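# Load sample tube and matching water blank into centrifuge

## Task

Take the sample tube, the one with an orange dot on its cap, from the rack on the shelved bench by the door. Set it in the centre hole of an adapter in the centrifuge rotor. From the racks on the shelved bench by the window, pick the water blank whose volume equals the sample's; the cap number gives the volume in mL. Set the blank in the centre hole of the adapter directly opposite. Both tubes must be fully seated, every rotor bucket must hang vertically, and each rack must remain on its own bench. The task fails if any tube touches the floor or if the robot falls or ends up leaning. At the end, release everything and back away; anything held in place only by the robot does not count.

## Robot and tools

Robot: a Hello Robot Stretch 4 with one arm. It has an omni-wheel base, a lift sliding on a mast, a telescoping arm that reaches forward, a wrist with yaw, pitch and roll, and a two-finger gripper. It stands about 1.6 m tall, and the base rim lies within 0.23 m of the base origin.

Frames: the base frame sits on the floor below the base centre, with x forward, y to the left and z up. hand_pose, a point between the open fingertips, is reported in this frame and may be slightly wrong. With all wrist joints at zero, the hand axes line up with the base axes. The odometry frame is where the base frame was when the scene began. base_odometry counts wheel rotation only, so slipping looks like travel. Heading runs from -3.142 to 3.142 and is positive to the left.

execute_actions: the argument "actions" is a list holding one action, or an empty list to just read state and images. An action may contain "base", "joints", or both, plus optional "pace" and "contact_limits"; or it holds only {"end_of_arm": "enable_torque"}, which turns wrist or gripper motors back on after they switched off. The parts of one action start together and may finish at different times.
- "base" takes exactly one key, and each is an offset from where the base last reported itself: translate_m (metres, forward positive, -2 to 2, no turning), strafe_m (metres sideways, left positive, -2 to 2), or rotate_rad (radians on the spot, counter-clockwise from above positive, -3.2 to 3.2).
- "joints" is a single object of absolute targets keyed by joint name: lift_m 0 to 1.2 m; arm_m 0 to 0.55 m of extension; wrist_yaw_rad -1.134 to 4.276 (0 points ahead, positive turns left, 3.14 is folded back, above 3.4 the arm may block it); wrist_pitch_rad -1.117 to 4.259 (0 level, 1.57 pointing down); wrist_roll_rad -1.117 to 4.259 (0 puts both fingers at equal height, positive turns clockwise as seen from behind the gripper); gripper_m -0.038 to 0.141 m, the fingertip gap, with values below 0 pressing the tips together. Out-of-range joint targets are clipped and reported; any other bad value or unknown key makes the whole call rejected with no motion.
- "pace": "slow", "default", "fast" or "max". Base speed tops out at 0.1, 0.3, 0.4 or 0.6 m/s and turning at 1, 2, 3 or 4 rad/s respectively, reduced further when the lift is high.
- "contact_limits": {"arm_m": value}, from 0 (gentlest) to 0.75 (firmest), default 0.5; the arm stops once it pushes that hard.
- "cameras": list of head_camera, head_left_camera, head_right_camera, wrist_camera, or "all"; omitted or null means all, [] means none.
A joint or base you leave out of an action may keep driving toward its earlier target without the status showing it.

wait: {"seconds": 0 to 10}; commands nothing and returns state and images.
zoom_image: {"camera": name, "region": [x0, y0, x1, y1]} in pixels of that camera's last full image, origin at top left, at most 504 by 504.
read_manual: returns only the URDF licence texts; moves nothing.
finished_scene: {"scene": number of the current scene}; ends it for good once the robot has held the last command, and reports success.

Results: base_status and joint_status tell how each motion ended. "done" for the base means the wheels turned the commanded amount, slipping included. "off_target" means it stopped short and may still be pushing. "contact_stop_at_<key>" means it hit something; that lift, arm or wheel set goes slack (a slack lift can sink, slack wheels can roll). "limit_stop_at_tilt" means a lean past 6 degrees; lift, arm and wheels go slack until the lean eases. "limit_stop_at_own_body" means a joint nearly hit the robot; move it away, and expect it when the gripper is tilted up and rolled. "torque_fault" means a wrist or gripper motor gave up and is limp until enable_torque. A stop reported in one call cancels the rest of the calls in that reply. on_its_own lists things not commanded; its "held at" is a target, not a position. lidar_m: 12 distances in metres, 30-degree sectors, first straight ahead then counter-clockwise (4th left, 7th behind, 10th right); "-" means nothing seen or closer than 0.25 m; it misses glass, clear plastic and thin legs. wrist_depth_mm: a 7 by 7 grid from top left, 100 to 2000 mm. turned_by_wheels vs turned_by_imu differing by over about 0.1 rad suggests a collision or slip. base_tilt is in degrees, forward and right positive. motor_effort is percent of maximum, positive toward higher joint values, with the bracketed peak; for wheel_0, wheel_1 and wheel_2 positive turns the base right.

Gripping: command a gap smaller than the object; a tighter value squeezes harder and pulls it inward. Gripper readings do not prove a hold; a firm squeeze shows as a gripper effort change. If the tips stick on a surface, raise the lift. At the start, lift_m 0.4 with wrist_yaw_rad 0 unfolds the wrist.

Avoid: dropping tubes or letting them reach the floor, slamming or pushing hard, knocking racks off benches, and tipping. Do not drive or turn carrying over 1 kg with arm_m above 0.2, especially at fast paces, and avoid sustained high pushes. Loose objects may sometimes get nudged by outside forces. Faster robot motion is preferred.

Each tool is called after "Call:" by a JSON object that holds its "api" and its "payload".

## Session

Call:
{"api": "execute_actions", "payload": {"actions": []}}

Scene clock: 0.00 s.
base_odometry: x=+0.000 y=+0.000 heading=+0.000 (m, m, rad; odometry frame)
turned_by_wheels: +0.000 (rad since the last result)
turned_by_imu: +0.000 (rad since the last result)
base_tilt: forward=+0.3 right=+0.0 (deg)
lidar_m: 1.08 1.08 1.91 1.71 1.73 1.39 1.25 1.26 1.54 1.39 1.38 2.02
base_status: not commanded
joint_positions: lift_m=+0.193 arm_m=+0.000 wrist_yaw_rad=+3.160 wrist_pitch_rad=+0.007 wrist_roll_rad=+0.004 gripper_m=+0.057
joint_status: not commanded
motor_effort: lift_m=+20 arm_m=+0 wrist_yaw_rad=+2 wrist_pitch_rad=-7 wrist_roll_rad=+0 gripper_m=-3 wheel_0=+0 wheel_1=-1 wheel_2=+1 (%)
hand_pose: x=-0.1192 y=+0.0822 z=+0.3687 quat_wxyz=(-0.009, -0.004, +0.002, +1.000) (m; base frame)
wrist_depth_mm: - 140 243 - - - - / - 112 140 1430 1499 - - / - 115 141 1464 1499 - - / 143 141 214 1464 1537 - - / 210 1397 1397 1499 1537 - - / 219 1255 203 1308 1078 1255 1229 / 221 831 904 - 904 842 866
pictures: head_camera, head_left_camera, head_right_camera, wrist_camera
Images, in order (width x height): head_camera 420x560, head_left_camera 420x672, head_right_camera 420x672, wrist_camera 616x392.

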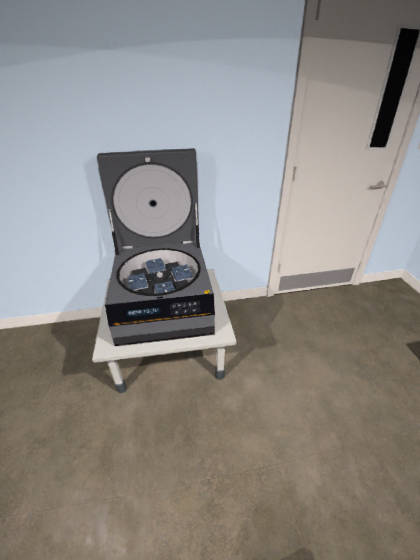

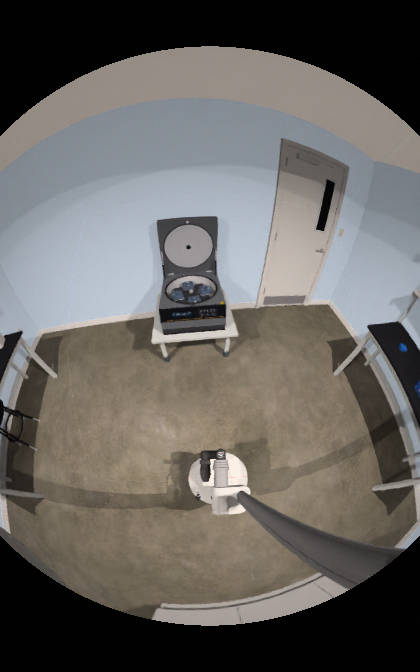

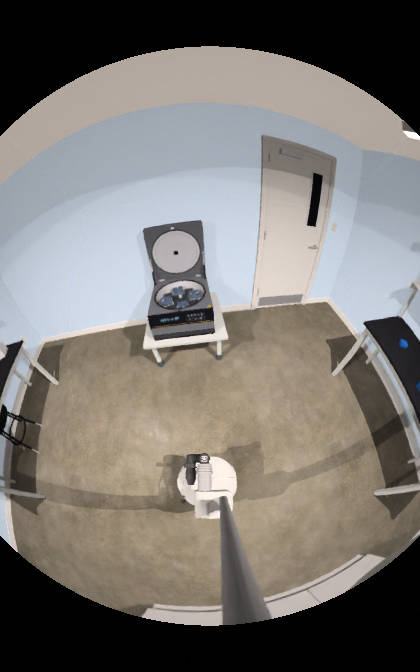

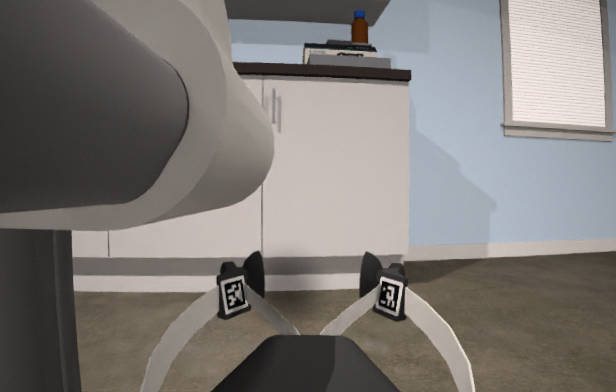

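Call:
{"api": "execute_actions", "payload": {"actions": [{"base":{"rotate_rad":-1.4},"joints":{"lift_m":0.8,"wrist_yaw_rad":0}}]}}

Scene clock: 5.40 s.
base_odometry: x=+0.000 y=+0.000 heading=-1.399 (m, m, rad; odometry frame)
turned_by_wheels: -1.399 (rad since the last result)
turned_by_imu: -1.415 (rad since the last result)
base_tilt: forward=+0.3 right=+0.0 (deg)
lidar_m: 1.39 1.48 1.10 1.08 1.15 1.78 1.71 2.55 1.29 1.25 1.32 1.44
base_status: done
joint_positions: lift_m=+0.800 arm_m=+0.000 wrist_yaw_rad=+0.000 wrist_pitch_rad=+0.007 wrist_roll_rad=+0.004 gripper_m=+0.057
joint_status: all done
motor_effort: lift_m=+22(24) arm_m=+0(0) wrist_yaw_rad=+0(5) wrist_pitch_rad=-8(7) wrist_roll_rad=-1(1) gripper_m=-3(4) wheel_0=+2(9) wheel_1=+5(12) wheel_2=+4(11) (%)
hand_pose: x=+0.4593 y=-0.0873 z=+0.9759 quat_wxyz=(+1.000, +0.002, +0.004, +0.000) (m; base frame)
wrist_depth_mm: - - - - - - 1983 / - - - - 1983 1983 1983 / - - - - 1983 - 1983 / - - - - 1983 - 1983 / - - 1464 1397 1537 1499 1983 / - - 203 - 1229 - 1983 / - 1863 1983 - 1983 1863 -
pictures: head_camera, head_left_camera, head_right_camera, wrist_camera
camera_calibration (this result's frames):
wrist_camera: T_world_to_cam=[[0.0305456, -0.999403, 0.0161454, -0.111949], [-0.0352283, -0.0172193, -0.999231, 1.04339], [0.998912, 0.0299533, -0.0357332, -0.18521], [0, 0, 0, 1]] pos_world=[0.225185, -0.0883682, 1.03777]
Images, in order (width x height): head_camera 420x560, head_left_camera 420x672, head_right_camera 420x672, wrist_camera 616x392.

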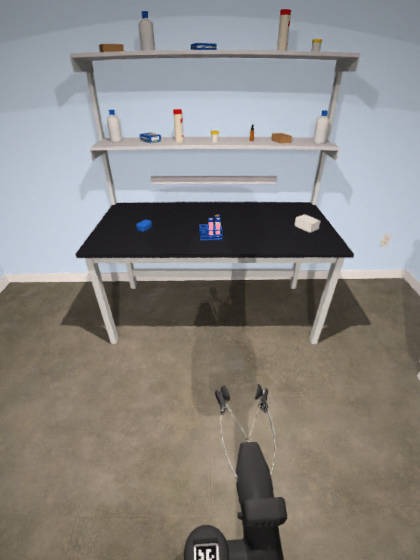

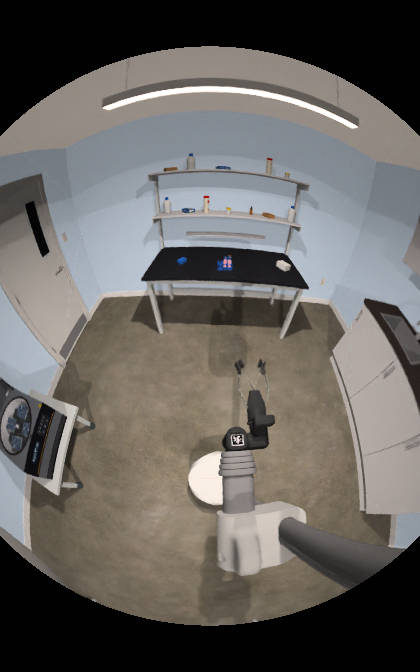

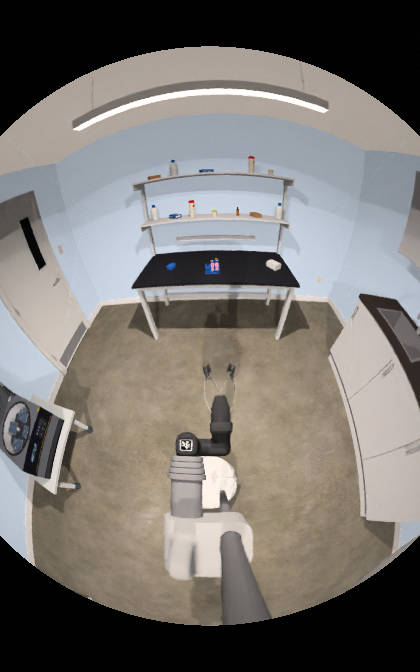

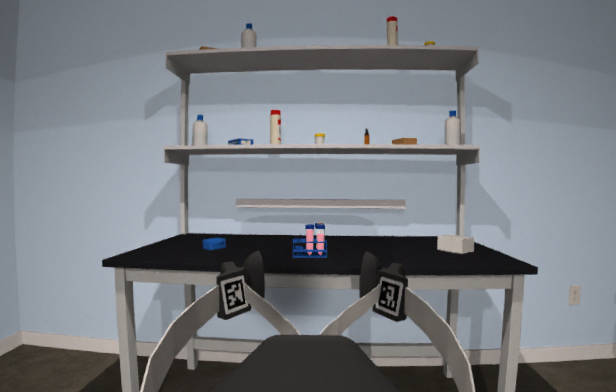

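Call:
{"api": "execute_actions", "payload": {"actions": [{"base":{"translate_m":0.95},"joints":{"lift_m":0.72,"gripper_m":0.12}}], "cameras": ["head_camera","wrist_camera"]}}

Call:
{"api": "zoom_image", "payload": {"camera": "head_camera", "region": [140,240,300,400]}}

Call:
{"api": "zoom_image", "payload": {"camera": "wrist_camera", "region": [200,180,420,350]}}

Scene clock: 14.27 s.
base_odometry: x=+0.163 y=-0.936 heading=-1.399 (m, m, rad; odometry frame)
turned_by_wheels: +0.000 (rad since the last result)
turned_by_imu: -0.003 (rad since the last result)
base_tilt: forward=+0.3 right=+0.0 (deg)
lidar_m: 0.46 0.50 0.73 1.79 1.22 1.60 2.86 1.78 1.34 1.28 0.62 0.46
base_status: done
joint_positions: lift_m=+0.720 arm_m=+0.000 wrist_yaw_rad=+0.000 wrist_pitch_rad=+0.007 wrist_roll_rad=+0.004 gripper_m=+0.120
joint_status: all done
motor_effort: lift_m=+18(21) arm_m=+0(0) wrist_yaw_rad=+0(0) wrist_pitch_rad=-7(6) wrist_roll_rad=+0(0) gripper_m=-1(4) wheel_0=+4(9) wheel_1=+7(12) wheel_2=-5(14) (%)
hand_pose: x=+0.4593 y=-0.0874 z=+0.8962 quat_wxyz=(+1.000, +0.002, +0.004, +0.000) (m; base frame)
wrist_depth_mm: 1118 1078 1078 1042 1042 1042 1025 / 878 854 878 891 866 831 809 / 1118 1078 1078 1060 1060 1060 1042 / 1118 1118 1078 1078 1060 1042 1025 / 1025 1008 1078 904 1060 1042 1042 / 525 539 466 413 469 504 535 / 379 366 399 - 402 370 387
pictures: head_camera, wrist_camera
camera_calibration (this result's frames):
wrist_camera: T_world_to_cam=[[0.0303039, -0.99941, 0.0161454, -0.110622], [-0.0352325, -0.0172108, -0.999231, 0.963784], [0.99892, 0.0297117, -0.0357332, -0.188058], [0, 0, 0, 1]] pos_world=[0.225164, -0.0883814, 0.958109]
Images, in order (width x height): head_camera 420x560, wrist_camera 616x392.

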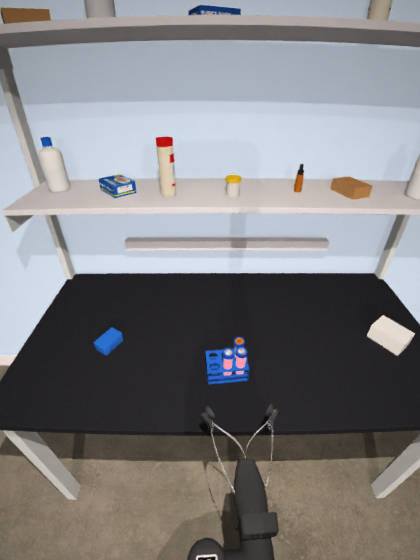

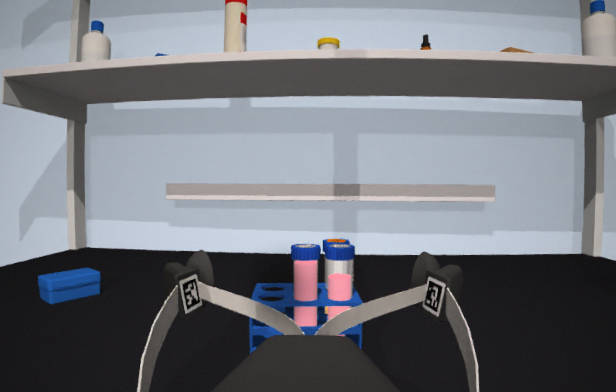

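Region (140, 240, 300, 400) of head_camera's 420x560 image, scaled by 3.150, with more detail than that image has.

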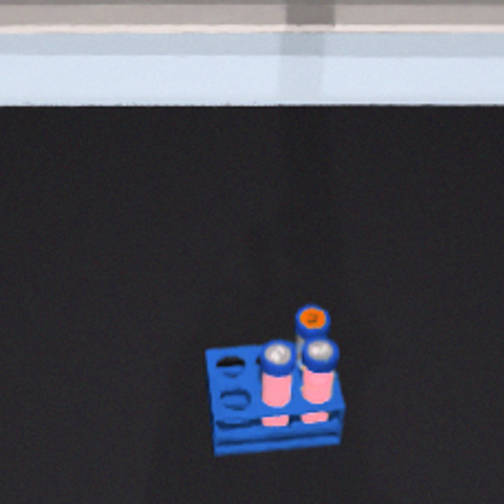

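Region (200, 180, 420, 350) of wrist_camera's 616x392 image, scaled by 2.291; it fills the top 389 rows of this view, and the rest is white.

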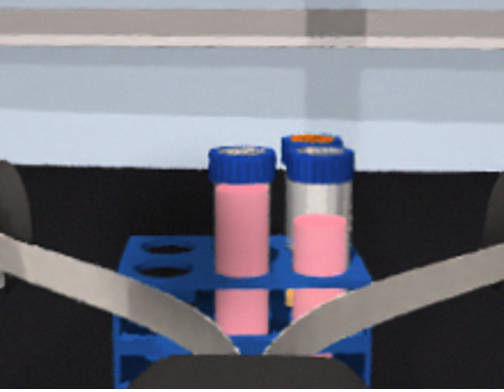

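Call:
{"api": "execute_actions", "payload": {"actions": [{"base":{"strafe_m":-0.02},"joints":{"lift_m":1.1,"gripper_m":0.07}}], "cameras": []}}

Call:
{"api": "execute_actions", "payload": {"actions": [{"base":{"translate_m":0.15},"joints":{"arm_m":0.38,"wrist_pitch_rad":1.57}}], "cameras": ["head_camera","wrist_camera"]}}

Scene clock: 21.00 s.
base_odometry: x=+0.143 y=-0.939 heading=-1.399 (m, m, rad; odometry frame)
turned_by_wheels: +0.000 (rad since the last result)
turned_by_imu: -0.002 (rad since the last result)
base_tilt: forward=+0.3 right=+0.1 (deg)
lidar_m: 0.47 0.49 0.72 1.81 1.24 1.63 3.39 1.76 1.31 1.26 0.63 0.47
base_status: done
joint_positions: lift_m=+1.100 arm_m=+0.000 wrist_yaw_rad=+0.000 wrist_pitch_rad=+0.007 wrist_roll_rad=+0.004 gripper_m=+0.070
joint_status: all done
motor_effort: lift_m=+22(24) arm_m=+0(1) wrist_yaw_rad=+2(1) wrist_pitch_rad=-8(6) wrist_roll_rad=-1(1) gripper_m=-2(3) wheel_0=+2(11) wheel_1=-4(12) wheel_2=+0(4) (%)
hand_pose: x=+0.4593 y=-0.0874 z=+1.2759 quat_wxyz=(+1.000, +0.002, +0.004, +0.000) (m; base frame)
wrist_depth_mm: 809 809 778 759 759 723 732 / 991 1078 1078 1060 1060 1042 1025 / 1098 1098 1078 1078 1060 1042 1042 / 1118 1078 1078 1078 1060 1042 1042 / 976 1098 831 946 759 820 904 / 1118 1118 1008 1098 198 1042 1042 / 1118 1138 1118 - 1078 1060 1042
pictures: none
No camera images: the call's "cameras" was empty. Leave "cameras" out to get every camera's image.

Scene clock: 23.23 s.
base_odometry: x=+0.169 y=-1.087 heading=-1.398 (m, m, rad; odometry frame)
turned_by_wheels: +0.001 (rad since the last result)
turned_by_imu: +0.000 (rad since the last result)
base_tilt: forward=+0.3 right=+0.1 (deg)
lidar_m: 0.31 0.33 0.48 1.81 1.32 1.60 3.57 1.79 1.32 1.25 0.44 0.31
base_status: done
joint_positions: lift_m=+1.100 arm_m=+0.378 wrist_yaw_rad=+0.000 wrist_pitch_rad=+1.570 wrist_roll_rad=+0.004 gripper_m=+0.070
joint_status: all done
motor_effort: lift_m=+22(22) arm_m=+9(10) wrist_yaw_rad=+1(1) wrist_pitch_rad=+0(4) wrist_roll_rad=+0(0) gripper_m=-3(2) wheel_0=+4(9) wheel_1=+6(9) wheel_2=-3(14) (%)
hand_pose: x=+0.5497 y=-0.0874 z=+0.9895 quat_wxyz=(+0.707, +0.001, +0.707, -0.001) (m; base frame)
wrist_depth_mm: 459 455 455 452 449 449 445 / 462 459 452 452 452 445 442 / 462 455 455 455 452 449 445 / 466 459 459 455 452 452 449 / 466 462 459 394 452 452 452 / 466 466 427 336 198 455 452 / 469 466 466 - 459 455 455
pictures: head_camera, wrist_camera
camera_calibration (this result's frames):
wrist_camera: T_world_to_cam=[[0.0165721, -0.999414, -0.0299423, -0.0617784], [-0.999493, -0.0173732, 0.0266942, 0.57508], [-0.0271987, 0.0294847, -0.999195, 1.24241], [0, 0, 0, 1]] pos_world=[0.609604, -0.0883832, 1.22421]
Images, in order (width x height): head_camera 420x560, wrist_camera 616x392.

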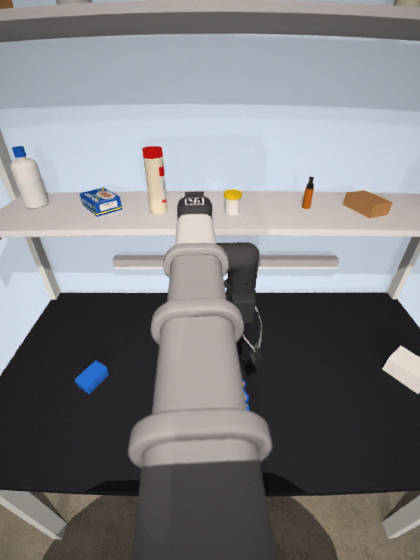

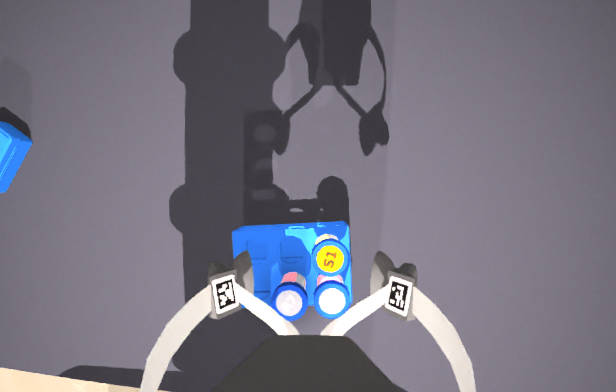

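Call:
{"api": "execute_actions", "payload": {"actions": [{"base":{"strafe_m":-0.014},"joints":{"arm_m":0.372,"lift_m":1.03}}], "cameras": ["wrist_camera"]}}

Scene clock: 27.97 s.
base_odometry: x=+0.155 y=-1.089 heading=-1.399 (m, m, rad; odometry frame)
turned_by_wheels: +0.000 (rad since the last result)
turned_by_imu: -0.002 (rad since the last result)
base_tilt: forward=+0.3 right=+0.1 (deg)
lidar_m: 0.32 0.34 0.50 1.82 1.33 1.64 3.58 1.72 1.29 1.25 0.43 0.32
base_status: done
joint_positions: lift_m=+1.030 arm_m=+0.374 wrist_yaw_rad=+0.000 wrist_pitch_rad=+1.570 wrist_roll_rad=+0.004 gripper_m=+0.070
joint_status: all done
motor_effort: lift_m=+17(22) arm_m=-9(10) wrist_yaw_rad=+0(0) wrist_pitch_rad=+1(2) wrist_roll_rad=+0(1) gripper_m=-4(4) wheel_0=+4(12) wheel_1=-7(12) wheel_2=+0(2) (%)
hand_pose: x=+0.5447 y=-0.0874 z=+0.9199 quat_wxyz=(+0.707, +0.001, +0.707, -0.001) (m; base frame)
wrist_depth_mm: 389 387 382 382 379 375 375 / 389 387 384 382 379 377 377 / 392 387 384 384 382 377 375 / 392 392 387 384 384 382 379 / 397 392 357 327 384 382 382 / 397 394 265 264 198 384 384 / 399 392 392 - 387 384 382
pictures: wrist_camera
camera_calibration (this result's frames):
wrist_camera: T_world_to_cam=[[0.0165322, -0.999415, -0.0299449, -0.0637554], [-0.999489, -0.0173381, 0.0268563, 0.571818], [-0.0273598, 0.0294856, -0.999191, 1.17282], [0, 0, 0, 1]] pos_world=[0.604668, -0.0883853, 1.15461]
Images, in order (width x height): wrist_camera 616x392.

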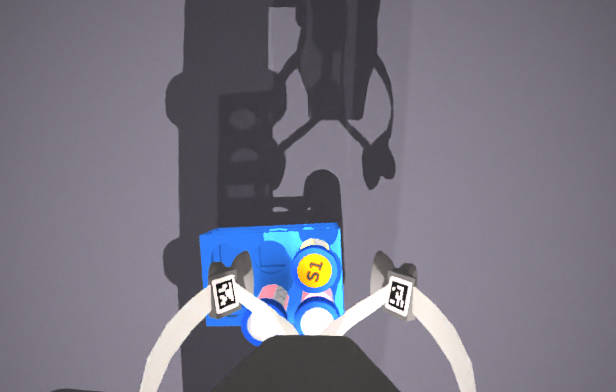

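Call:
{"api": "execute_actions", "payload": {"actions": [{"joints":{"lift_m":0.998,"gripper_m":0.055},"pace":"slow"}], "cameras": ["wrist_camera","head_right_camera"]}}

Call:
{"api": "execute_actions", "payload": {"actions": [{"joints":{"gripper_m":0.005}}], "cameras": ["wrist_camera"]}}

Call:
{"api": "execute_actions", "payload": {"actions": [{"joints":{"lift_m":1.11},"pace":"slow"}], "cameras": ["wrist_camera","head_right_camera"]}}

Call:
{"api": "zoom_image", "payload": {"camera": "head_right_camera", "region": [170,300,270,400]}}

Scene clock: 36.03 s.
base_odometry: x=+0.155 y=-1.089 heading=-1.399 (m, m, rad; odometry frame)
turned_by_wheels: +0.000 (rad since the last result)
turned_by_imu: -0.001 (rad since the last result)
base_tilt: forward=+0.3 right=+0.1 (deg)
lidar_m: 0.31 0.33 0.46 1.82 1.32 1.61 3.60 1.72 1.30 1.25 0.43 0.32
base_status: not commanded
joint_positions: lift_m=+0.998 arm_m=+0.374 wrist_yaw_rad=+0.000 wrist_pitch_rad=+1.570 wrist_roll_rad=+0.004 gripper_m=+0.055
joint_status: all done
motor_effort: lift_m=+17(15) arm_m=-9(9) wrist_yaw_rad=+1(1) wrist_pitch_rad=+0(1) wrist_roll_rad=+0(0) gripper_m=-5(7) wheel_0=+4(4) wheel_1=-7(7) wheel_2=+0(0) (%)
hand_pose: x=+0.5447 y=-0.0874 z=+0.8880 quat_wxyz=(+0.707, +0.001, +0.707, -0.001) (m; base frame)
wrist_depth_mm: 355 353 351 349 347 345 345 / 355 353 351 351 347 345 345 / 357 355 353 351 351 347 347 / 359 355 355 353 351 349 347 / 357 357 296 293 351 351 349 / 364 359 202 233 353 351 349 / 364 359 359 - 353 353 351
pictures: head_right_camera, wrist_camera
camera_calibration (this result's frames):
wrist_camera: T_world_to_cam=[[0.0165319, -0.999415, -0.0299449, -0.0647129], [-0.999489, -0.0173379, 0.0268563, 0.572676], [-0.0273598, 0.0294856, -0.999191, 1.14087], [0, 0, 0, 1]] pos_world=[0.604667, -0.0883854, 1.12263]
Images, in order (width x height): head_right_camera 420x672, wrist_camera 616x392.

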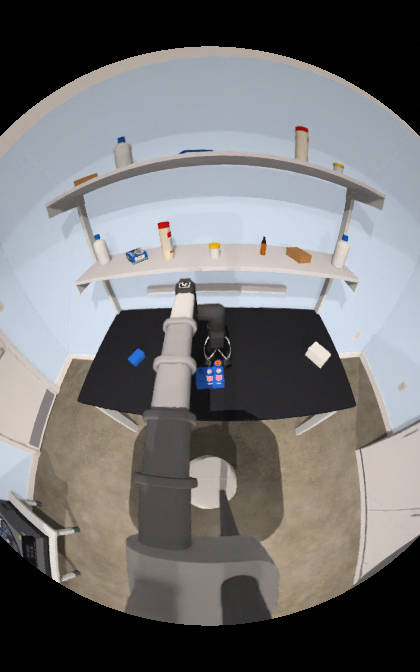

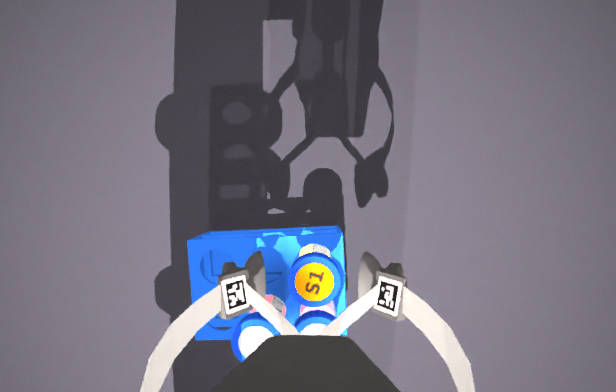

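Scene clock: 37.33 s.
base_odometry: x=+0.155 y=-1.089 heading=-1.399 (m, m, rad; odometry frame)
turned_by_wheels: +0.000 (rad since the last result)
turned_by_imu: +0.000 (rad since the last result)
base_tilt: forward=+0.3 right=+0.0 (deg)
lidar_m: 0.31 0.34 0.50 1.82 1.34 1.63 3.56 1.73 1.30 1.25 0.42 0.31
base_status: not commanded
joint_positions: lift_m=+0.998 arm_m=+0.374 wrist_yaw_rad=+0.000 wrist_pitch_rad=+1.570 wrist_roll_rad=+0.004 gripper_m=+0.005
joint_status: all done
motor_effort: lift_m=+17(17) arm_m=-9(9) wrist_yaw_rad=+1(0) wrist_pitch_rad=+1(1) wrist_roll_rad=+0(1) gripper_m=-16(15) wheel_0=+4(4) wheel_1=-7(7) wheel_2=+0(0) (%)
hand_pose: x=+0.5447 y=-0.0874 z=+0.8880 quat_wxyz=(+0.707, +0.001, +0.707, -0.001) (m; base frame)
wrist_depth_mm: 355 353 351 349 349 343 343 / 355 353 349 349 347 345 343 / 357 353 353 353 349 349 345 / 359 355 353 353 351 349 347 / 359 357 330 291 349 349 347 / 362 362 190 226 189 351 349 / 362 362 357 - 355 351 351
pictures: wrist_camera
camera_calibration (this result's frames):
wrist_camera: T_world_to_cam=[[0.0165322, -0.999415, -0.0299449, -0.064713], [-0.999489, -0.0173381, 0.0268563, 0.572676], [-0.0273598, 0.0294856, -0.999191, 1.14087], [0, 0, 0, 1]] pos_world=[0.604667, -0.0883853, 1.12263]
Images, in order (width x height): wrist_camera 616x392.

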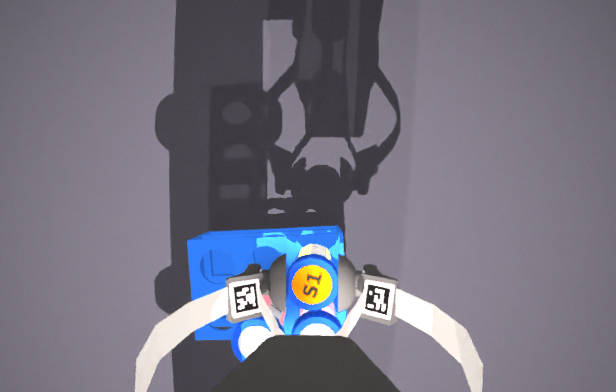

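Scene clock: 39.10 s.
base_odometry: x=+0.155 y=-1.089 heading=-1.399 (m, m, rad; odometry frame)
turned_by_wheels: +0.000 (rad since the last result)
turned_by_imu: -0.001 (rad since the last result)
base_tilt: forward=+0.3 right=+0.0 (deg)
lidar_m: 0.31 0.35 0.49 1.82 1.33 1.61 3.59 1.72 1.31 1.25 0.41 0.33
base_status: not commanded
joint_positions: lift_m=+1.110 arm_m=+0.374 wrist_yaw_rad=+0.000 wrist_pitch_rad=+1.570 wrist_roll_rad=+0.004 gripper_m=+0.005
joint_status: all done
motor_effort: lift_m=+22(23) arm_m=-9(8) wrist_yaw_rad=+0(1) wrist_pitch_rad=-2(0) wrist_roll_rad=+0(0) gripper_m=-14(15) wheel_0=+4(4) wheel_1=-7(7) wheel_2=+0(0) (%)
hand_pose: x=+0.5447 y=-0.0874 z=+0.9995 quat_wxyz=(+0.707, +0.001, +0.707, -0.001) (m; base frame)
wrist_depth_mm: 466 466 462 459 459 455 455 / 469 469 466 462 462 455 455 / 477 469 466 459 462 459 455 / 477 473 469 466 462 462 455 / 473 473 473 404 466 462 462 / 473 473 190 226 189 466 462 / 480 477 473 - 469 466 462
pictures: head_right_camera, wrist_camera
camera_calibration (this result's frames):
wrist_camera: T_world_to_cam=[[0.0165321, -0.999415, -0.0299449, -0.061373], [-0.999489, -0.017338, 0.0268563, 0.569679], [-0.0273598, 0.0294856, -0.999191, 1.25232], [0, 0, 0, 1]] pos_world=[0.604665, -0.0883853, 1.23417]
Images, in order (width x height): head_right_camera 420x672, wrist_camera 616x392.

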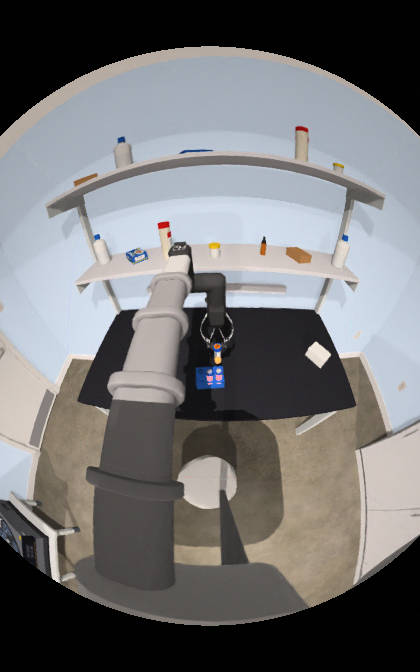

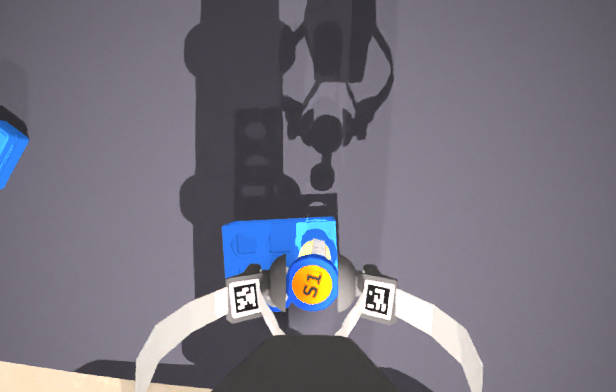

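Region (170, 300, 270, 400) of head_right_camera's 420x672 image, scaled by 5.040, with more detail than that image has.

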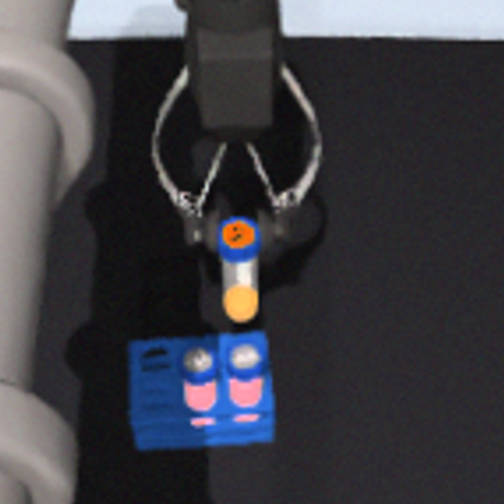

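Call:
{"api": "execute_actions", "payload": {"actions": [{"joints":{"lift_m":1.2}}], "cameras": []}}

Call:
{"api": "execute_actions", "payload": {"actions": [{"base":{"translate_m":-1.15},"joints":{"wrist_pitch_rad":2.15}}], "cameras": ["head_camera","head_right_camera"]}}

Call:
{"api": "zoom_image", "payload": {"camera": "head_right_camera", "region": [170,330,270,430]}}

Scene clock: 48.47 s.
base_odometry: x=+0.155 y=-1.089 heading=-1.399 (m, m, rad; odometry frame)
turned_by_wheels: +0.000 (rad since the last result)
turned_by_imu: -0.001 (rad since the last result)
base_tilt: forward=+0.3 right=+0.0 (deg)
lidar_m: 0.30 0.34 0.49 1.84 1.32 1.62 3.57 1.73 1.29 1.23 0.44 0.30
base_status: not commanded
joint_positions: lift_m=+1.200 arm_m=+0.374 wrist_yaw_rad=+0.000 wrist_pitch_rad=+1.570 wrist_roll_rad=+0.004 gripper_m=+0.005
joint_status: all done
motor_effort: lift_m=+22(23) arm_m=-9(9) wrist_yaw_rad=+0(1) wrist_pitch_rad=+2(1) wrist_roll_rad=-1(0) gripper_m=-14(15) wheel_0=+4(4) wheel_1=-7(7) wheel_2=+0(0) (%)
hand_pose: x=+0.5447 y=-0.0874 z=+1.0895 quat_wxyz=(+0.707, +0.001, +0.707, -0.001) (m; base frame)
wrist_depth_mm: 559 554 559 549 544 544 539 / 564 559 559 549 549 544 549 / 564 564 554 554 549 549 549 / 564 564 559 559 549 549 549 / 569 564 564 496 559 554 549 / 574 569 190 226 189 559 549 / 1366 1366 569 - 559 559 549
pictures: none
No camera images: the call's "cameras" was empty. Leave "cameras" out to get every camera's image.

Scene clock: 53.77 s.
base_odometry: x=-0.041 y=+0.044 heading=-1.399 (m, m, rad; odometry frame)
turned_by_wheels: +0.000 (rad since the last result)
turned_by_imu: -0.001 (rad since the last result)
base_tilt: forward=+0.3 right=+0.1 (deg)
lidar_m: 0.33 1.54 1.14 1.13 2.02 1.72 1.70 2.51 1.25 1.20 1.27 0.31
base_status: done
joint_positions: lift_m=+1.200 arm_m=+0.373 wrist_yaw_rad=+0.000 wrist_pitch_rad=+2.148 wrist_roll_rad=+0.004 gripper_m=+0.005
joint_status: all done
motor_effort: lift_m=+22(22) arm_m=-8(9) wrist_yaw_rad=+1(1) wrist_pitch_rad=+7(8) wrist_roll_rad=+0(1) gripper_m=-14(14) wheel_0=-3(6) wheel_1=-7(11) wheel_2=+4(15) (%)
hand_pose: x=+0.3869 y=-0.0874 z=+1.1363 quat_wxyz=(+0.476, +0.001, +0.879, -0.002) (m; base frame)
wrist_depth_mm: 1205 1229 1205 1205 1205 1205 1160 / 1308 1336 1336 1281 1308 1281 1255 / 1499 1464 1430 1205 1430 1430 1430 / 1618 1661 1618 1366 1618 1576 1576 / 1921 1808 1808 976 1808 1808 1756 / - - 190 226 189 - - / - - - - - - -
pictures: head_camera, head_right_camera
Images, in order (width x height): head_camera 420x560, head_right_camera 420x672.

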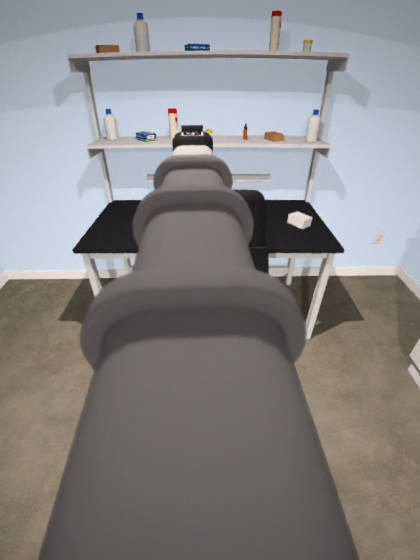

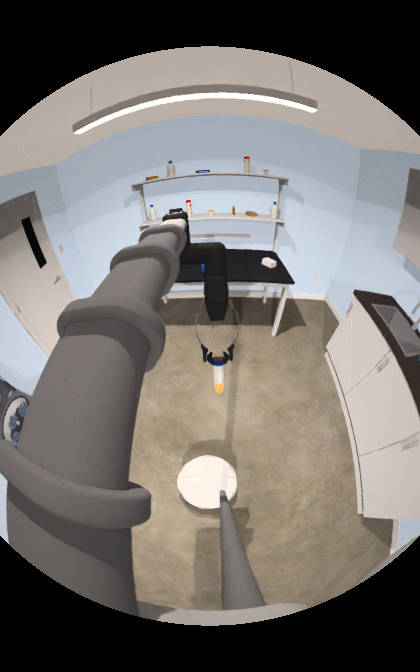

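Region (170, 330, 270, 430) of head_right_camera's 420x672 image, scaled by 5.040, with more detail than that image has.

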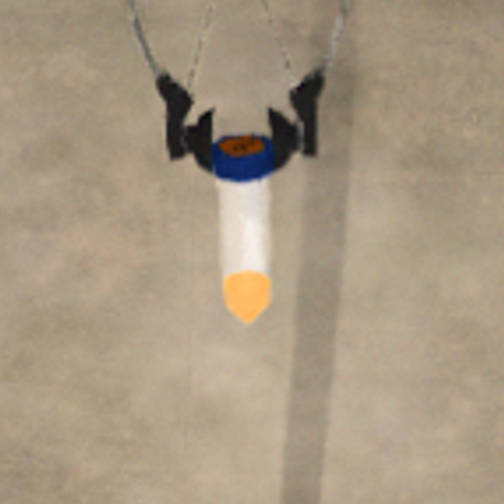

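Call:
{"api": "execute_actions", "payload": {"actions": [{"base":{"rotate_rad":1.57},"joints":{"wrist_pitch_rad":1.57,"lift_m":0.95}}], "cameras": []}}

Call:
{"api": "execute_actions", "payload": {"actions": [{"base":{"translate_m":0.8}}], "cameras": ["wrist_camera","head_right_camera"]}}

Scene clock: 61.70 s.
base_odometry: x=-0.041 y=+0.044 heading=+0.170 (m, m, rad; odometry frame)
turned_by_wheels: +1.569 (rad since the last result)
turned_by_imu: +1.582 (rad since the last result)
base_tilt: forward=+0.4 right=+0.1 (deg)
lidar_m: 0.54 1.99 1.73 1.67 2.54 1.29 1.22 1.27 1.49 1.42 1.52 1.16
base_status: done
joint_positions: lift_m=+0.950 arm_m=+0.373 wrist_yaw_rad=+0.000 wrist_pitch_rad=+1.570 wrist_roll_rad=+0.004 gripper_m=+0.005
joint_status: all done
motor_effort: lift_m=+17(19) arm_m=-9(8) wrist_yaw_rad=+1(1) wrist_pitch_rad=+1(4) wrist_roll_rad=-1(1) gripper_m=-15(17) wheel_0=-3(7) wheel_1=-7(9) wheel_2=-7(11) (%)
hand_pose: x=+0.5445 y=-0.0874 z=+0.8399 quat_wxyz=(+0.707, +0.001, +0.707, -0.001) (m; base frame)
wrist_depth_mm: 1078 1078 1098 1078 1060 1060 1060 / 1098 1078 1078 1078 1060 1060 1042 / 1118 1098 1098 1078 1078 1078 1078 / 1098 1098 1078 1098 1078 1078 1078 / 1118 1098 1098 1098 1078 1078 1078 / 1098 1098 190 226 189 1078 1078 / 1118 1118 1118 - 1078 1078 1078
pictures: none
No camera images: the call's "cameras" was empty. Leave "cameras" out to get every camera's image.

Scene clock: 65.83 s.
base_odometry: x=+0.747 y=+0.179 heading=+0.170 (m, m, rad; odometry frame)
turned_by_wheels: +0.000 (rad since the last result)
turned_by_imu: -0.002 (rad since the last result)
base_tilt: forward=+0.3 right=+0.1 (deg)
lidar_m: 0.33 0.36 1.62 1.66 1.74 2.15 2.03 2.10 1.54 1.47 0.46 0.33
base_status: done
joint_positions: lift_m=+0.950 arm_m=+0.373 wrist_yaw_rad=+0.000 wrist_pitch_rad=+1.570 wrist_roll_rad=+0.004 gripper_m=+0.005
joint_status: not commanded
motor_effort: lift_m=+17(17) arm_m=-8(8) wrist_yaw_rad=+3(2) wrist_pitch_rad=-2(1) wrist_roll_rad=+0(0) gripper_m=-14(14) wheel_0=+2(9) wheel_1=+7(12) wheel_2=-4(14) (%)
hand_pose: x=+0.5445 y=-0.0874 z=+0.8399 quat_wxyz=(+0.707, +0.001, +0.707, -0.001) (m; base frame)
wrist_depth_mm: 1078 424 480 477 477 413 1060 / 1098 439 484 480 452 424 1060 / 1118 439 477 484 480 424 1060 / 1098 427 488 455 480 418 1060 / 1098 427 466 459 459 418 1060 / 1098 430 190 226 189 418 1078 / 1138 1118 1098 - 1098 1098 1078
pictures: head_right_camera, wrist_camera
camera_calibration (this result's frames):
wrist_camera: T_world_to_cam=[[0.0164052, -0.999417, -0.029952, -0.0660732], [-0.999479, -0.017224, 0.0272861, 0.573397], [-0.0277861, 0.0294887, -0.999179, 1.09309], [0, 0, 0, 1]] pos_world=[0.604555, -0.0883922, 1.07456]
Images, in order (width x height): head_right_camera 420x672, wrist_camera 616x392.

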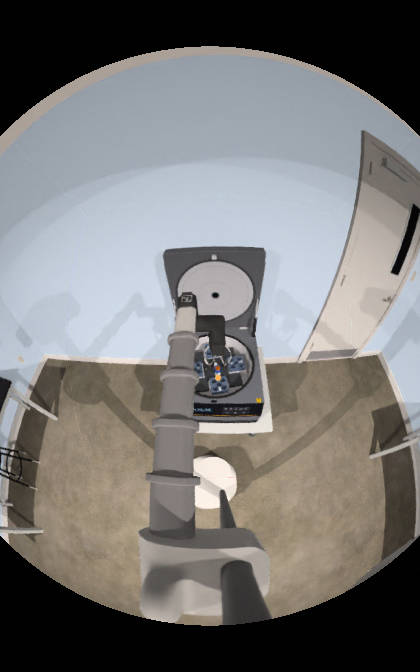

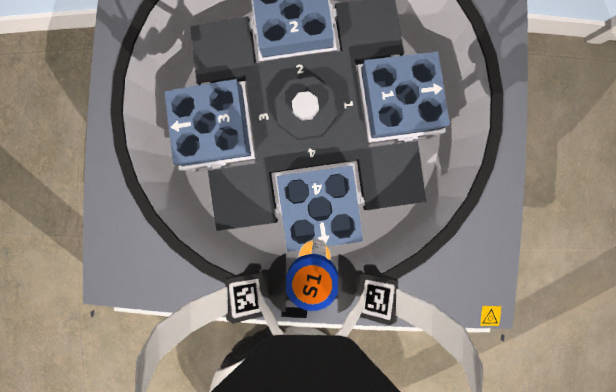

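Call:
{"api": "execute_actions", "payload": {"actions": [{"base":{"translate_m":0.05},"joints":{"arm_m":0.508}}], "cameras": []}}

Call:
{"api": "execute_actions", "payload": {"actions": [{"base":{"strafe_m":-0.118},"joints":{"lift_m":0.86}}], "cameras": ["wrist_camera","head_camera"]}}

Scene clock: 74.53 s.
base_odometry: x=+0.796 y=+0.187 heading=+0.171 (m, m, rad; odometry frame)
turned_by_wheels: +0.000 (rad since the last result)
turned_by_imu: -0.001 (rad since the last result)
base_tilt: forward=+0.3 right=+0.0 (deg)
lidar_m: 0.27 0.29 0.42 1.66 1.74 2.18 2.09 2.09 1.53 1.48 0.40 0.29
base_status: done
joint_positions: lift_m=+0.950 arm_m=+0.506 wrist_yaw_rad=+0.000 wrist_pitch_rad=+1.570 wrist_roll_rad=+0.004 gripper_m=+0.005
joint_status: all done
motor_effort: lift_m=+17(17) arm_m=+8(8) wrist_yaw_rad=+1(1) wrist_pitch_rad=+1(1) wrist_roll_rad=-1(1) gripper_m=-13(15) wheel_0=+2(8) wheel_1=+7(11) wheel_2=-3(13) (%)
hand_pose: x=+0.6776 y=-0.0874 z=+0.8399 quat_wxyz=(+0.707, +0.001, +0.707, -0.001) (m; base frame)
wrist_depth_mm: 715 418 421 415 413 410 668 / 1098 424 421 477 415 413 854 / 1078 427 488 480 480 415 1078 / 1118 427 484 480 480 413 1060 / 1098 445 469 466 469 433 1078 / 1118 430 190 227 189 421 1078 / 1118 430 488 - 496 418 1078
pictures: none
No camera images: the call's "cameras" was empty. Leave "cameras" out to get every camera's image.

Scene clock: 76.10 s.
base_odometry: x=+0.816 y=+0.071 heading=+0.170 (m, m, rad; odometry frame)
turned_by_wheels: +0.000 (rad since the last result)
turned_by_imu: +0.000 (rad since the last result)
base_tilt: forward=+0.3 right=+0.0 (deg)
lidar_m: 0.27 0.29 0.43 1.77 1.86 2.15 2.09 1.92 1.41 1.38 0.38 0.29
base_status: done
joint_positions: lift_m=+0.860 arm_m=+0.506 wrist_yaw_rad=+0.000 wrist_pitch_rad=+1.570 wrist_roll_rad=+0.004 gripper_m=+0.005
joint_status: all done
motor_effort: lift_m=+17(17) arm_m=+9(9) wrist_yaw_rad=+1(1) wrist_pitch_rad=+0(0) wrist_roll_rad=+0(1) gripper_m=-13(16) wheel_0=+2(9) wheel_1=-5(14) wheel_2=+0(3) (%)
hand_pose: x=+0.6776 y=-0.0874 z=+0.7499 quat_wxyz=(+0.707, +0.001, +0.707, -0.001) (m; base frame)
wrist_depth_mm: 330 329 327 325 324 322 715 / 330 382 418 345 325 866 960 / 397 397 394 392 325 976 946 / 413 397 392 392 353 976 976 / 377 397 377 366 364 991 976 / 392 399 190 226 188 991 991 / 410 402 375 - 330 991 991
pictures: head_camera, wrist_camera
camera_calibration (this result's frames):
wrist_camera: T_world_to_cam=[[0.0164208, -0.999417, -0.0299482, -0.0709652], [-0.999485, -0.0172328, 0.0270588, 0.709056], [-0.0275591, 0.0294885, -0.999185, 1.00673], [0, 0, 0, 1]] pos_world=[0.737601, -0.0883917, 0.984596]
Images, in order (width x height): head_camera 420x560, wrist_camera 616x392.

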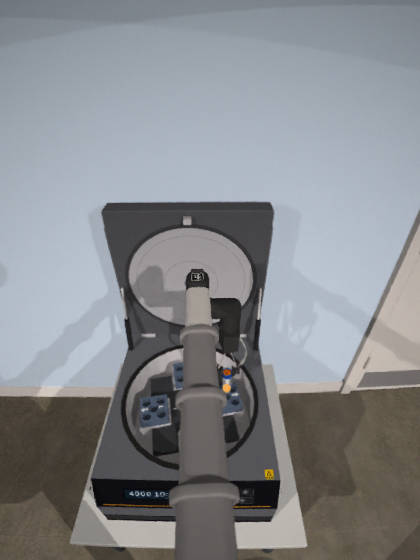

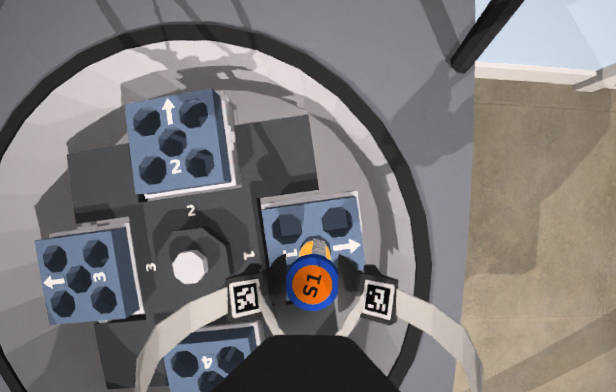

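Hole about (316,248): near aligned.

Call:
{"api": "execute_actions", "payload": {"actions": [{"joints":{"lift_m":0.815},"pace":"slow"}], "cameras": ["wrist_camera","head_camera"]}}

Call:
{"api": "zoom_image", "payload": {"camera": "wrist_camera", "region": [240,190,400,320]}}

Call:
{"api": "zoom_image", "payload": {"camera": "head_camera", "region": [195,350,275,430]}}

Scene clock: 81.57 s.
base_odometry: x=+0.816 y=+0.071 heading=+0.170 (m, m, rad; odometry frame)
turned_by_wheels: +0.000 (rad since the last result)
turned_by_imu: -0.001 (rad since the last result)
base_tilt: forward=+0.3 right=+0.0 (deg)
lidar_m: 0.29 0.30 0.43 1.77 1.87 2.18 2.10 1.93 1.40 1.38 0.41 0.29
base_status: not commanded
joint_positions: lift_m=+0.815 arm_m=+0.506 wrist_yaw_rad=+0.000 wrist_pitch_rad=+1.570 wrist_roll_rad=+0.004 gripper_m=+0.005
joint_status: all done
motor_effort: lift_m=+17(16) arm_m=+9(9) wrist_yaw_rad=+1(0) wrist_pitch_rad=+2(0) wrist_roll_rad=+0(0) gripper_m=-17(16) wheel_0=+2(1) wheel_1=-4(4) wheel_2=+0(0) (%)
hand_pose: x=+0.6776 y=-0.0874 z=+0.7050 quat_wxyz=(+0.707, +0.001, +0.707, -0.001) (m; base frame)
wrist_depth_mm: 283 300 300 281 279 278 707 / 325 355 387 345 281 279 917 / 364 327 347 347 281 279 931 / 351 349 345 347 332 281 946 / 334 349 347 320 338 282 931 / 329 340 190 225 189 283 946 / 394 355 343 - 307 946 946
pictures: head_camera, wrist_camera
camera_calibration (this result's frames):
wrist_camera: T_world_to_cam=[[0.0164207, -0.999417, -0.0299482, -0.072312], [-0.999485, -0.0172327, 0.0270589, 0.710274], [-0.0275592, 0.0294885, -0.999185, 0.961793], [0, 0, 0, 1]] pos_world=[0.737602, -0.0883917, 0.939624]
Images, in order (width x height): head_camera 420x560, wrist_camera 616x392.

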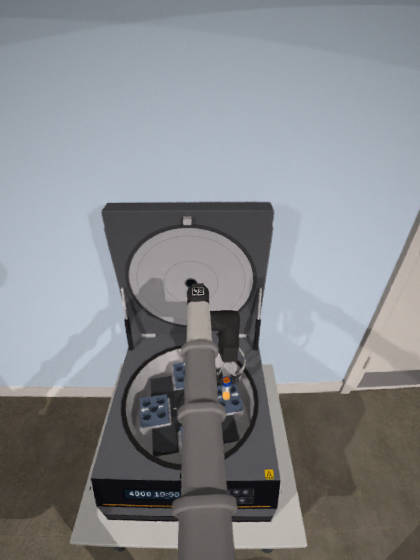

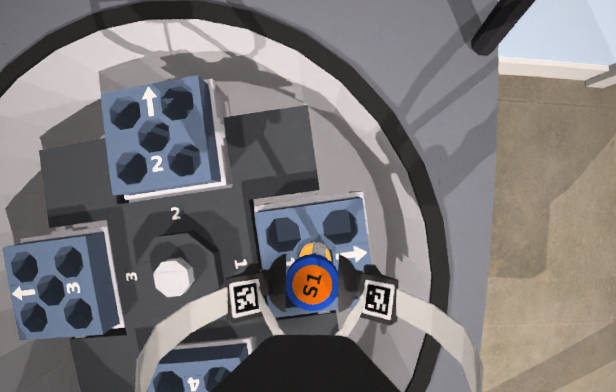

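Region (240, 190, 400, 320) of wrist_camera's 616x392 image, scaled by 3.150; it fills the top 410 rows of this view, and the rest is white.

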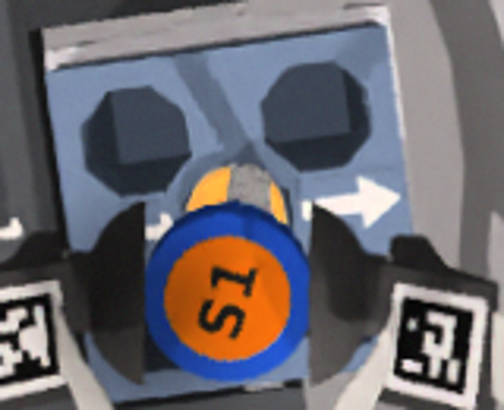

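Region (195, 350, 275, 430) of head_camera's 420x560 image, scaled by 6.300, with more detail than that image has.

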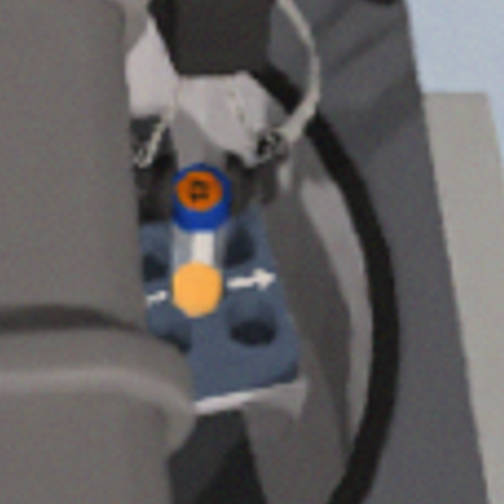

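Call:
{"api": "execute_actions", "payload": {"actions": [{"joints":{"lift_m":0.77},"pace":"slow"}], "cameras": ["wrist_camera"]}}

Scene clock: 84.67 s.
base_odometry: x=+0.816 y=+0.071 heading=+0.170 (m, m, rad; odometry frame)
turned_by_wheels: +0.000 (rad since the last result)
turned_by_imu: -0.001 (rad since the last result)
base_tilt: forward=+0.3 right=+0.1 (deg)
lidar_m: 0.27 0.31 0.44 1.78 1.85 2.16 2.09 1.92 1.40 1.37 0.39 0.29
base_status: not commanded
joint_positions: lift_m=+0.770 arm_m=+0.506 wrist_yaw_rad=+0.000 wrist_pitch_rad=+1.570 wrist_roll_rad=+0.004 gripper_m=+0.005
joint_status: all done
motor_effort: lift_m=+17(18) arm_m=+8(8) wrist_yaw_rad=+1(1) wrist_pitch_rad=-4(0) wrist_roll_rad=-1(0) gripper_m=-13(15) wheel_0=+1(1) wheel_1=-4(5) wheel_2=+0(0) (%)
hand_pose: x=+0.6776 y=-0.0874 z=+0.6600 quat_wxyz=(+0.707, +0.001, +0.707, -0.001) (m; base frame)
wrist_depth_mm: 273 301 301 236 235 233 707 / 315 283 368 327 235 234 878 / 304 286 301 300 260 234 891 / 306 303 303 301 303 236 891 / 306 304 303 274 309 236 891 / 286 286 190 226 188 237 891 / 294 307 306 - 309 237 891
pictures: wrist_camera
camera_calibration (this result's frames):
wrist_camera: T_world_to_cam=[[0.0164206, -0.999417, -0.0299482, -0.0736595], [-0.999485, -0.0172326, 0.0270589, 0.711493], [-0.0275592, 0.0294885, -0.999185, 0.916832], [0, 0, 0, 1]] pos_world=[0.737603, -0.0883917, 0.894626]
Images, in order (width x height): wrist_camera 616x392.

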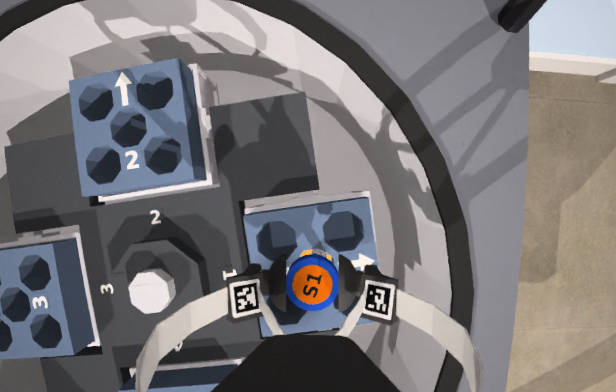

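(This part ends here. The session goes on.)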